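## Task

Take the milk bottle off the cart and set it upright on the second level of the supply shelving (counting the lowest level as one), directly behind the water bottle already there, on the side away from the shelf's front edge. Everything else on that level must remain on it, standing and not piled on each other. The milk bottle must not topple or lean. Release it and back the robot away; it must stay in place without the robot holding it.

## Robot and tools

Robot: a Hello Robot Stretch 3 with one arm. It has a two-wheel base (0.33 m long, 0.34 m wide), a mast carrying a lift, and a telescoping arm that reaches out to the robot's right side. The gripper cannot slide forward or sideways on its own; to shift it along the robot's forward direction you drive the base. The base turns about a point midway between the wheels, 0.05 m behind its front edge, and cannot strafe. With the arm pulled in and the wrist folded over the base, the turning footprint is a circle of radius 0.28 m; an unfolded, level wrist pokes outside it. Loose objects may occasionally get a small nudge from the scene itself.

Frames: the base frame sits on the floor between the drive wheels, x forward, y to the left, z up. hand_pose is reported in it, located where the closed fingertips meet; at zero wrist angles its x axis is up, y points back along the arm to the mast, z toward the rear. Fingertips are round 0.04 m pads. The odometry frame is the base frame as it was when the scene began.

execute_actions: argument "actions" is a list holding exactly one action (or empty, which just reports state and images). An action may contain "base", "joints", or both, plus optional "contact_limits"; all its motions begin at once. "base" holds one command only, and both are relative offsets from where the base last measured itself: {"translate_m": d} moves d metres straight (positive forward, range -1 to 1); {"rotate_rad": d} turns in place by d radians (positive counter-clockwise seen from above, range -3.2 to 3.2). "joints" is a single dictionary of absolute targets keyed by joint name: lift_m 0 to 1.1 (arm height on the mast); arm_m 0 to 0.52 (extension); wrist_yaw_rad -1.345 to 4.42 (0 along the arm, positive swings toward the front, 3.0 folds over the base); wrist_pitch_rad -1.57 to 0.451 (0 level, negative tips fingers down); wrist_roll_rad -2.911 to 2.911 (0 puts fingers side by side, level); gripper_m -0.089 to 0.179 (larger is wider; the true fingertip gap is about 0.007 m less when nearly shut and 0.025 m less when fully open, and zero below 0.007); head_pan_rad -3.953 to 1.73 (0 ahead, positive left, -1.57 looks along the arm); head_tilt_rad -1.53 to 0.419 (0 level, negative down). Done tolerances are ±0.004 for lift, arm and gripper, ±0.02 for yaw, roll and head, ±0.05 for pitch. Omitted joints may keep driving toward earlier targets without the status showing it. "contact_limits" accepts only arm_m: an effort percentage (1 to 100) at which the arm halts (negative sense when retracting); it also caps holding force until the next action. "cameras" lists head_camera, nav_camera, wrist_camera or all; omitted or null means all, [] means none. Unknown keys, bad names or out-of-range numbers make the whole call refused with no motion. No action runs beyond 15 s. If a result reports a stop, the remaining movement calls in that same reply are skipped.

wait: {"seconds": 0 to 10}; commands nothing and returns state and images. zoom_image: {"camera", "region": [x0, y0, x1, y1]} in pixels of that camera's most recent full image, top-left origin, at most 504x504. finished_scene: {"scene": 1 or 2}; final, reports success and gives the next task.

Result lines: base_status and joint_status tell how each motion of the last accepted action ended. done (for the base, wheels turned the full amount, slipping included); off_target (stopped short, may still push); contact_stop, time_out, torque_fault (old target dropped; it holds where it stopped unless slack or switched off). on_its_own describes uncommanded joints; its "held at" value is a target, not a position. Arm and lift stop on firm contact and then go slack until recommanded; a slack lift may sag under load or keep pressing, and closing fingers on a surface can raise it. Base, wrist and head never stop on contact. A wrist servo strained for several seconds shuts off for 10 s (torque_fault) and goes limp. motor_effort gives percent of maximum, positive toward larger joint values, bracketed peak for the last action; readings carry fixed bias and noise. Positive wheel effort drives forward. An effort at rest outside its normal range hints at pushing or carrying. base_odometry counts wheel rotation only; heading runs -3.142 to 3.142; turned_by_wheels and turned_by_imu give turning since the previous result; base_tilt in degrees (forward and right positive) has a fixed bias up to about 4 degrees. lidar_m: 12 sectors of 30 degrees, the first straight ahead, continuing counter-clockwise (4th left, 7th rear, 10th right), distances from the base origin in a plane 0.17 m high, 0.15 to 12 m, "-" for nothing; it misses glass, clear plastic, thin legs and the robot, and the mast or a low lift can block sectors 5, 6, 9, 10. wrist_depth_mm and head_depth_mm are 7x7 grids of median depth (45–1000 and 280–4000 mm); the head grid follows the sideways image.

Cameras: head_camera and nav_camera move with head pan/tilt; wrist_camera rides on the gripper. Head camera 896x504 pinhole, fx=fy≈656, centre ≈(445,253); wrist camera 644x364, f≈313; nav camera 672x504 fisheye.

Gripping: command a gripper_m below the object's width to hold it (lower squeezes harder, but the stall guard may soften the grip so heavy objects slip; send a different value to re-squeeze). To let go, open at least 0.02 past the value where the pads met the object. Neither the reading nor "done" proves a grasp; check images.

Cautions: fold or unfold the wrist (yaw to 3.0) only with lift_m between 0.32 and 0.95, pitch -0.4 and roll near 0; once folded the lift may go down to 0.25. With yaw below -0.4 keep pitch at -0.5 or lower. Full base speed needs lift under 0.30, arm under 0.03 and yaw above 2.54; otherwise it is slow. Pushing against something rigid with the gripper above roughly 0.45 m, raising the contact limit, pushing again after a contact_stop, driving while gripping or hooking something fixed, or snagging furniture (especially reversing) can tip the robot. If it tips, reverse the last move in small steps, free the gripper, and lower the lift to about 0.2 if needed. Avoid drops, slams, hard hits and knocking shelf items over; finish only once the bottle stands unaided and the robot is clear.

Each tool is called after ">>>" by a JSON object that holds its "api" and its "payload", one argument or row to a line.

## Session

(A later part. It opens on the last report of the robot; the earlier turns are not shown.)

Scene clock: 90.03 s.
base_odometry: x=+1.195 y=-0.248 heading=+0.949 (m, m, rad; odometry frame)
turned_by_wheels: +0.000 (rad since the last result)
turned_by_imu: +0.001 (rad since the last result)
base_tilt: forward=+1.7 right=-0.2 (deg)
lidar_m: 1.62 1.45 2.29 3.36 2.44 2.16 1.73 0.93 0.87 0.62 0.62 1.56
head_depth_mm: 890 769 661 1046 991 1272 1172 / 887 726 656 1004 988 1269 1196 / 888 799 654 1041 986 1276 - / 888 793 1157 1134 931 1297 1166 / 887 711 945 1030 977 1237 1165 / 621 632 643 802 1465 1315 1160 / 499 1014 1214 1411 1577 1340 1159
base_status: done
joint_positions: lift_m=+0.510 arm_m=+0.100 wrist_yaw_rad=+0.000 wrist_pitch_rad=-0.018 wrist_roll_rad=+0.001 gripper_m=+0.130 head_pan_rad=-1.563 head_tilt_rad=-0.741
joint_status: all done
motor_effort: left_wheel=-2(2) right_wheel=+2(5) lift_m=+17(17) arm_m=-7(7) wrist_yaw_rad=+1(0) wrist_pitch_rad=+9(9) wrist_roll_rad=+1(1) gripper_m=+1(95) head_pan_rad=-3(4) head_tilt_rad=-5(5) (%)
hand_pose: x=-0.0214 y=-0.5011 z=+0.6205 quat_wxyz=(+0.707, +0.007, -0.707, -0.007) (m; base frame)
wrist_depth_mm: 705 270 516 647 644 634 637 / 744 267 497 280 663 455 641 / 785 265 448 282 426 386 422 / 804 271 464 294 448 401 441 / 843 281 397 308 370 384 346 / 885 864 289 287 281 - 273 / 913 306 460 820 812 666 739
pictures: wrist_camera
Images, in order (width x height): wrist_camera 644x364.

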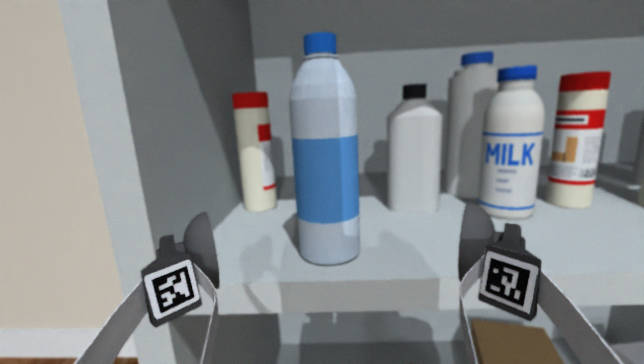

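>>> {"api": "execute_actions", "payload": {
  "actions": [
    {"joints":{"arm_m":0.288}}
  ],
  "cameras": []
}}

>>> {"api": "execute_actions", "payload": {
  "actions": [
    {"joints":{"gripper_m":0.03}}
  ],
  "cameras": []
}}

>>> {"api": "execute_actions", "payload": {
  "actions": [
    {"joints":{"lift_m":0.54}}
  ],
  "cameras": []
}}

>>> {"api": "execute_actions", "payload": {
  "actions": [
    {"base":{"translate_m":-0.225},"joints":{"arm_m":0.3}}
  ],
  "cameras": []
}}

>>> {"api": "execute_actions", "payload": {
  "actions": [
    {"joints":{"lift_m":0.51}}
  ],
  "cameras": []
}}

>>> {"api": "execute_actions", "payload": {
  "actions": [
    {"joints":{"gripper_m":0.095}}
  ],
  "cameras": []
}}

>>> {"api": "execute_actions", "payload": {
  "actions": [
    {"joints":{"arm_m":0.02}}
  ],
  "cameras": ["head_camera"]
}}

Scene clock: 99.90 s.
base_odometry: x=+1.195 y=-0.248 heading=+0.949 (m, m, rad; odometry frame)
turned_by_wheels: +0.000 (rad since the last result)
turned_by_imu: +0.000 (rad since the last result)
base_tilt: forward=+1.6 right=-0.2 (deg)
lidar_m: 1.62 1.46 2.29 3.37 2.43 2.15 1.74 0.93 0.78 0.62 0.62 1.56
head_depth_mm: 890 770 661 1044 990 1278 1173 / 890 723 658 999 985 1270 1169 / 890 797 652 1044 959 1240 1165 / 891 793 1154 1130 931 1267 1169 / 889 708 947 1028 980 1240 1167 / 620 633 645 803 1471 1309 1168 / 499 1021 1216 1429 1578 1332 1157
base_status: not commanded
joint_positions: lift_m=+0.510 arm_m=+0.288 wrist_yaw_rad=+0.000 wrist_pitch_rad=-0.018 wrist_roll_rad=+0.001 gripper_m=+0.130 head_pan_rad=-1.563 head_tilt_rad=-0.741
joint_status: all done
motor_effort: left_wheel=-2(2) right_wheel=+2(2) lift_m=+17(17) arm_m=+5(5) wrist_yaw_rad=+0(1) wrist_pitch_rad=+9(9) wrist_roll_rad=+1(1) gripper_m=+1(1) head_pan_rad=-3(4) head_tilt_rad=-6(6) (%)
hand_pose: x=-0.0214 y=-0.6884 z=+0.6205 quat_wxyz=(+0.707, +0.007, -0.707, -0.007) (m; base frame)
wrist_depth_mm: 200 275 95 90 469 462 457 / 198 266 92 89 483 290 274 / 197 267 97 92 250 231 227 / 196 267 103 95 257 240 227 / 194 262 105 99 266 311 229 / 192 231 110 104 259 - 227 / 187 212 197 108 204 201 196
pictures: none
No camera images: the call's "cameras" was empty. Leave "cameras" out to get every camera's image.

Scene clock: 101.40 s.
base_odometry: x=+1.195 y=-0.248 heading=+0.950 (m, m, rad; odometry frame)
turned_by_wheels: +0.000 (rad since the last result)
turned_by_imu: +0.000 (rad since the last result)
base_tilt: forward=+1.6 right=-0.2 (deg)
lidar_m: 1.62 1.45 2.29 3.36 2.44 2.16 1.73 0.93 0.78 0.62 0.62 1.56
head_depth_mm: 886 769 661 1041 986 1275 1172 / 886 726 657 1001 988 1279 1172 / 889 795 654 1041 963 1243 1164 / 888 793 1150 1132 931 1270 1173 / 889 710 947 1035 981 1233 1168 / 620 634 643 802 1470 1304 1158 / 499 1022 1209 1418 1566 1341 1162
base_status: not commanded
joint_positions: lift_m=+0.510 arm_m=+0.288 wrist_yaw_rad=+0.004 wrist_pitch_rad=-0.018 wrist_roll_rad=+0.001 gripper_m=+0.031 head_pan_rad=-1.563 head_tilt_rad=-0.741
joint_status: all done
motor_effort: left_wheel=-1(2) right_wheel=+0(2) lift_m=+17(16) arm_m=+5(4) wrist_yaw_rad=-2(3) wrist_pitch_rad=+9(9) wrist_roll_rad=+1(1) gripper_m=-22(100) head_pan_rad=-4(4) head_tilt_rad=-6(6) (%)
hand_pose: x=-0.0204 y=-0.6884 z=+0.6205 quat_wxyz=(+0.707, +0.008, -0.707, -0.005) (m; base frame)
wrist_depth_mm: 198 273 455 91 462 467 456 / 196 269 274 90 109 290 272 / 195 266 272 93 113 230 231 / 194 265 281 97 242 240 229 / 192 261 291 101 107 250 231 / 190 255 250 106 113 252 228 / 189 216 215 111 188 203 197
pictures: none
No camera images: the call's "cameras" was empty. Leave "cameras" out to get every camera's image.

Scene clock: 102.47 s.
base_odometry: x=+1.195 y=-0.248 heading=+0.950 (m, m, rad; odometry frame)
turned_by_wheels: +0.000 (rad since the last result)
turned_by_imu: +0.000 (rad since the last result)
base_tilt: forward=+1.6 right=-0.2 (deg)
lidar_m: 1.62 1.46 2.29 3.36 2.44 2.16 1.73 0.93 0.78 0.62 0.62 1.56
head_depth_mm: 887 767 659 1042 988 1271 1173 / 885 725 658 1008 990 1268 - / 891 799 653 1044 984 1247 1172 / 889 794 1152 1098 957 1261 1166 / 890 709 947 1031 976 1240 1163 / 621 635 647 801 1458 1313 1168 / 497 1021 1214 1421 1573 1336 1158
base_status: not commanded
joint_positions: lift_m=+0.539 arm_m=+0.288 wrist_yaw_rad=+0.002 wrist_pitch_rad=-0.064 wrist_roll_rad=+0.001 gripper_m=+0.031 head_pan_rad=-1.563 head_tilt_rad=-0.741
joint_status: all done
motor_effort: left_wheel=-1(1) right_wheel=+1(1) lift_m=+40(41) arm_m=+4(4) wrist_yaw_rad=-1(2) wrist_pitch_rad=+32(35) wrist_roll_rad=+1(1) gripper_m=-22(22) head_pan_rad=-3(4) head_tilt_rad=-5(5) (%)
hand_pose: x=-0.0210 y=-0.6868 z=+0.6375 quat_wxyz=(+0.707, +0.024, -0.707, -0.022) (m; base frame)
wrist_depth_mm: 199 274 463 93 460 462 454 / 198 271 374 92 112 302 276 / 196 268 271 95 236 236 280 / 194 266 283 98 244 241 228 / 193 263 294 102 107 256 231 / 191 259 271 106 112 273 235 / 189 229 234 111 206 221 215
pictures: none
No camera images: the call's "cameras" was empty. Leave "cameras" out to get every camera's image.

Scene clock: 105.77 s.
base_odometry: x=+1.064 y=-0.431 heading=+0.949 (m, m, rad; odometry frame)
turned_by_wheels: +0.000 (rad since the last result)
turned_by_imu: +0.000 (rad since the last result)
base_tilt: forward=+1.6 right=-0.2 (deg)
lidar_m: 1.84 1.66 2.60 3.37 2.13 1.97 1.51 1.59 0.77 0.72 0.71 1.56
head_depth_mm: 890 809 660 1075 989 1266 1173 / 889 782 658 1073 978 1277 - / 894 781 1157 1044 983 1269 1171 / 891 749 974 921 979 1266 1161 / 893 721 1152 1036 984 1268 1168 / 877 782 1155 1125 974 1258 1157 / 895 779 987 1024 973 1233 1158
base_status: done
joint_positions: lift_m=+0.539 arm_m=+0.300 wrist_yaw_rad=+0.001 wrist_pitch_rad=-0.065 wrist_roll_rad=+0.001 gripper_m=+0.031 head_pan_rad=-1.563 head_tilt_rad=-0.741
joint_status: all done
motor_effort: left_wheel=-2(6) right_wheel=+2(4) lift_m=+40(40) arm_m=+5(5) wrist_yaw_rad=+0(1) wrist_pitch_rad=+32(33) wrist_roll_rad=+1(1) gripper_m=-21(22) head_pan_rad=-4(3) head_tilt_rad=-5(5) (%)
hand_pose: x=-0.0212 y=-0.6988 z=+0.6375 quat_wxyz=(+0.707, +0.023, -0.707, -0.023) (m; base frame)
wrist_depth_mm: 437 468 463 93 457 454 449 / 435 490 482 92 113 465 468 / 434 510 236 95 220 221 328 / 441 533 236 98 231 461 216 / 408 397 246 102 107 324 216 / 312 304 266 106 112 274 214 / 242 241 233 111 207 222 200
pictures: none
No camera images: the call's "cameras" was empty. Leave "cameras" out to get every camera's image.

Scene clock: 106.83 s.
base_odometry: x=+1.064 y=-0.431 heading=+0.949 (m, m, rad; odometry frame)
turned_by_wheels: +0.000 (rad since the last result)
turned_by_imu: +0.000 (rad since the last result)
base_tilt: forward=+1.6 right=-0.2 (deg)
lidar_m: 1.84 1.66 2.59 3.36 2.13 1.98 1.51 1.59 0.77 0.72 0.71 1.56
head_depth_mm: 892 811 661 1083 986 1273 1177 / 891 786 1157 1071 972 1276 1174 / 892 780 1158 1056 981 1243 1167 / 894 749 976 930 968 1257 1171 / 892 719 1149 1033 975 1267 1167 / 877 787 1152 1123 972 1254 1159 / 893 777 989 1028 973 1237 1160
base_status: not commanded
joint_positions: lift_m=+0.511 arm_m=+0.300 wrist_yaw_rad=+0.001 wrist_pitch_rad=-0.018 wrist_roll_rad=+0.001 gripper_m=+0.031 head_pan_rad=-1.563 head_tilt_rad=-0.741
joint_status: all done
motor_effort: left_wheel=-2(2) right_wheel=+2(2) lift_m=+16(36) arm_m=+4(4) wrist_yaw_rad=-1(0) wrist_pitch_rad=+9(32) wrist_roll_rad=+1(1) gripper_m=-23(21) head_pan_rad=-4(4) head_tilt_rad=-6(6) (%)
hand_pose: x=-0.0213 y=-0.7004 z=+0.6204 quat_wxyz=(+0.707, +0.007, -0.707, -0.007) (m; base frame)
wrist_depth_mm: 438 478 473 91 459 460 450 / 436 494 485 90 108 213 472 / 434 513 232 94 112 221 218 / 440 528 236 97 173 460 217 / 398 380 244 101 107 308 217 / 294 286 250 106 113 255 216 / 224 221 214 111 188 203 190
pictures: none
No camera images: the call's "cameras" was empty. Leave "cameras" out to get every camera's image.

Scene clock: 107.97 s.
base_odometry: x=+1.064 y=-0.431 heading=+0.949 (m, m, rad; odometry frame)
turned_by_wheels: +0.000 (rad since the last result)
turned_by_imu: +0.000 (rad since the last result)
base_tilt: forward=+1.6 right=-0.2 (deg)
lidar_m: 1.84 1.66 2.61 3.36 2.14 1.98 1.51 1.59 0.77 0.72 0.71 1.56
head_depth_mm: 895 805 659 1081 987 1270 1174 / 895 783 1151 1074 972 1270 1176 / 888 782 1152 1073 972 1244 1168 / 893 747 975 936 954 1265 1168 / 894 722 1155 1034 976 1258 1166 / 876 784 1157 1125 974 1259 1161 / 894 780 991 1029 970 1232 1159
base_status: not commanded
joint_positions: lift_m=+0.511 arm_m=+0.300 wrist_yaw_rad=+0.001 wrist_pitch_rad=-0.018 wrist_roll_rad=+0.001 gripper_m=+0.095 head_pan_rad=-1.563 head_tilt_rad=-0.741
joint_status: all done
motor_effort: left_wheel=-2(2) right_wheel=+2(2) lift_m=+16(16) arm_m=+3(4) wrist_yaw_rad=+0(0) wrist_pitch_rad=+9(9) wrist_roll_rad=+1(1) gripper_m=+1(96) head_pan_rad=-4(4) head_tilt_rad=-6(5) (%)
hand_pose: x=-0.0213 y=-0.7004 z=+0.6204 quat_wxyz=(+0.707, +0.007, -0.707, -0.007) (m; base frame)
wrist_depth_mm: 442 481 472 90 460 462 458 / 435 495 482 90 108 212 469 / 432 509 232 93 111 219 218 / 439 530 236 97 227 457 217 / 401 382 243 101 108 328 217 / 293 289 249 106 115 270 217 / 223 220 214 111 188 202 190
pictures: none
No camera images: the call's "cameras" was empty. Leave "cameras" out to get every camera's image.

Scene clock: 111.23 s.
base_odometry: x=+1.064 y=-0.431 heading=+0.949 (m, m, rad; odometry frame)
turned_by_wheels: +0.000 (rad since the last result)
turned_by_imu: +0.000 (rad since the last result)
base_tilt: forward=+1.6 right=-0.2 (deg)
lidar_m: 1.84 1.66 2.60 3.36 2.14 1.98 1.52 1.59 0.77 0.72 0.71 1.56
head_depth_mm: 894 805 660 1084 987 1277 1174 / 893 785 1154 1075 978 1277 1169 / 892 782 1157 1040 981 1269 1169 / 893 751 973 982 941 1269 1218 / 897 723 1153 1037 974 1267 1163 / 880 782 1158 1125 976 1259 1162 / 892 781 996 1025 971 1233 1158
base_status: not commanded
joint_positions: lift_m=+0.510 arm_m=+0.020 wrist_yaw_rad=+0.000 wrist_pitch_rad=-0.018 wrist_roll_rad=+0.001 gripper_m=+0.095 head_pan_rad=-1.563 head_tilt_rad=-0.741
joint_status: all done
motor_effort: left_wheel=-2(2) right_wheel=+2(1) lift_m=+16(16) arm_m=-7(8) wrist_yaw_rad=+1(1) wrist_pitch_rad=+9(9) wrist_roll_rad=+1(1) gripper_m=+1(1) head_pan_rad=-3(4) head_tilt_rad=-5(5) (%)
hand_pose: x=-0.0214 y=-0.4211 z=+0.6204 quat_wxyz=(+0.707, +0.007, -0.707, -0.007) (m; base frame)
wrist_depth_mm: 436 628 738 714 711 697 522 / 432 619 753 731 734 725 524 / 429 548 782 388 756 570 528 / 428 563 618 400 513 462 494 / 395 417 430 386 376 362 354 / 406 546 893 872 873 723 537 / 426 556 866 841 720 682 546
pictures: head_camera (sideways: a quarter turn clockwise sets it upright)
Images, in order (width x height): head_camera 896x504.

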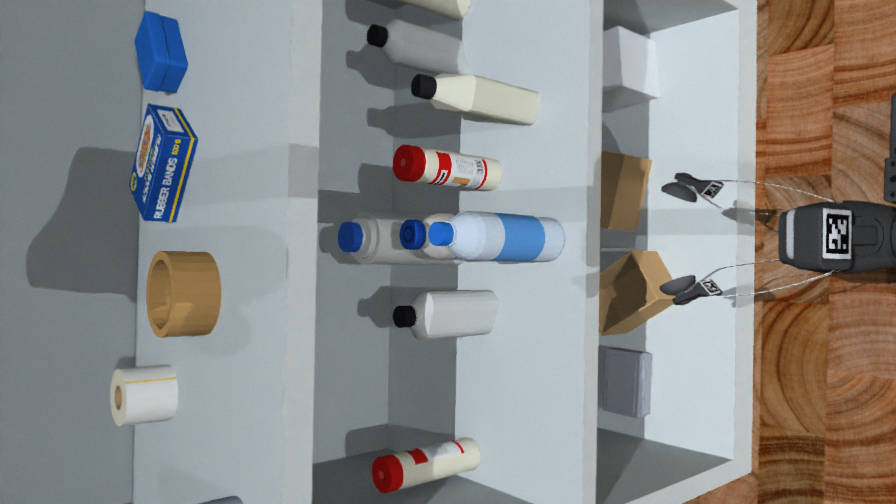

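>>> {"api": "finished_scene", "payload": {
  "scene": 2
}}

The scene is finished: the task was done.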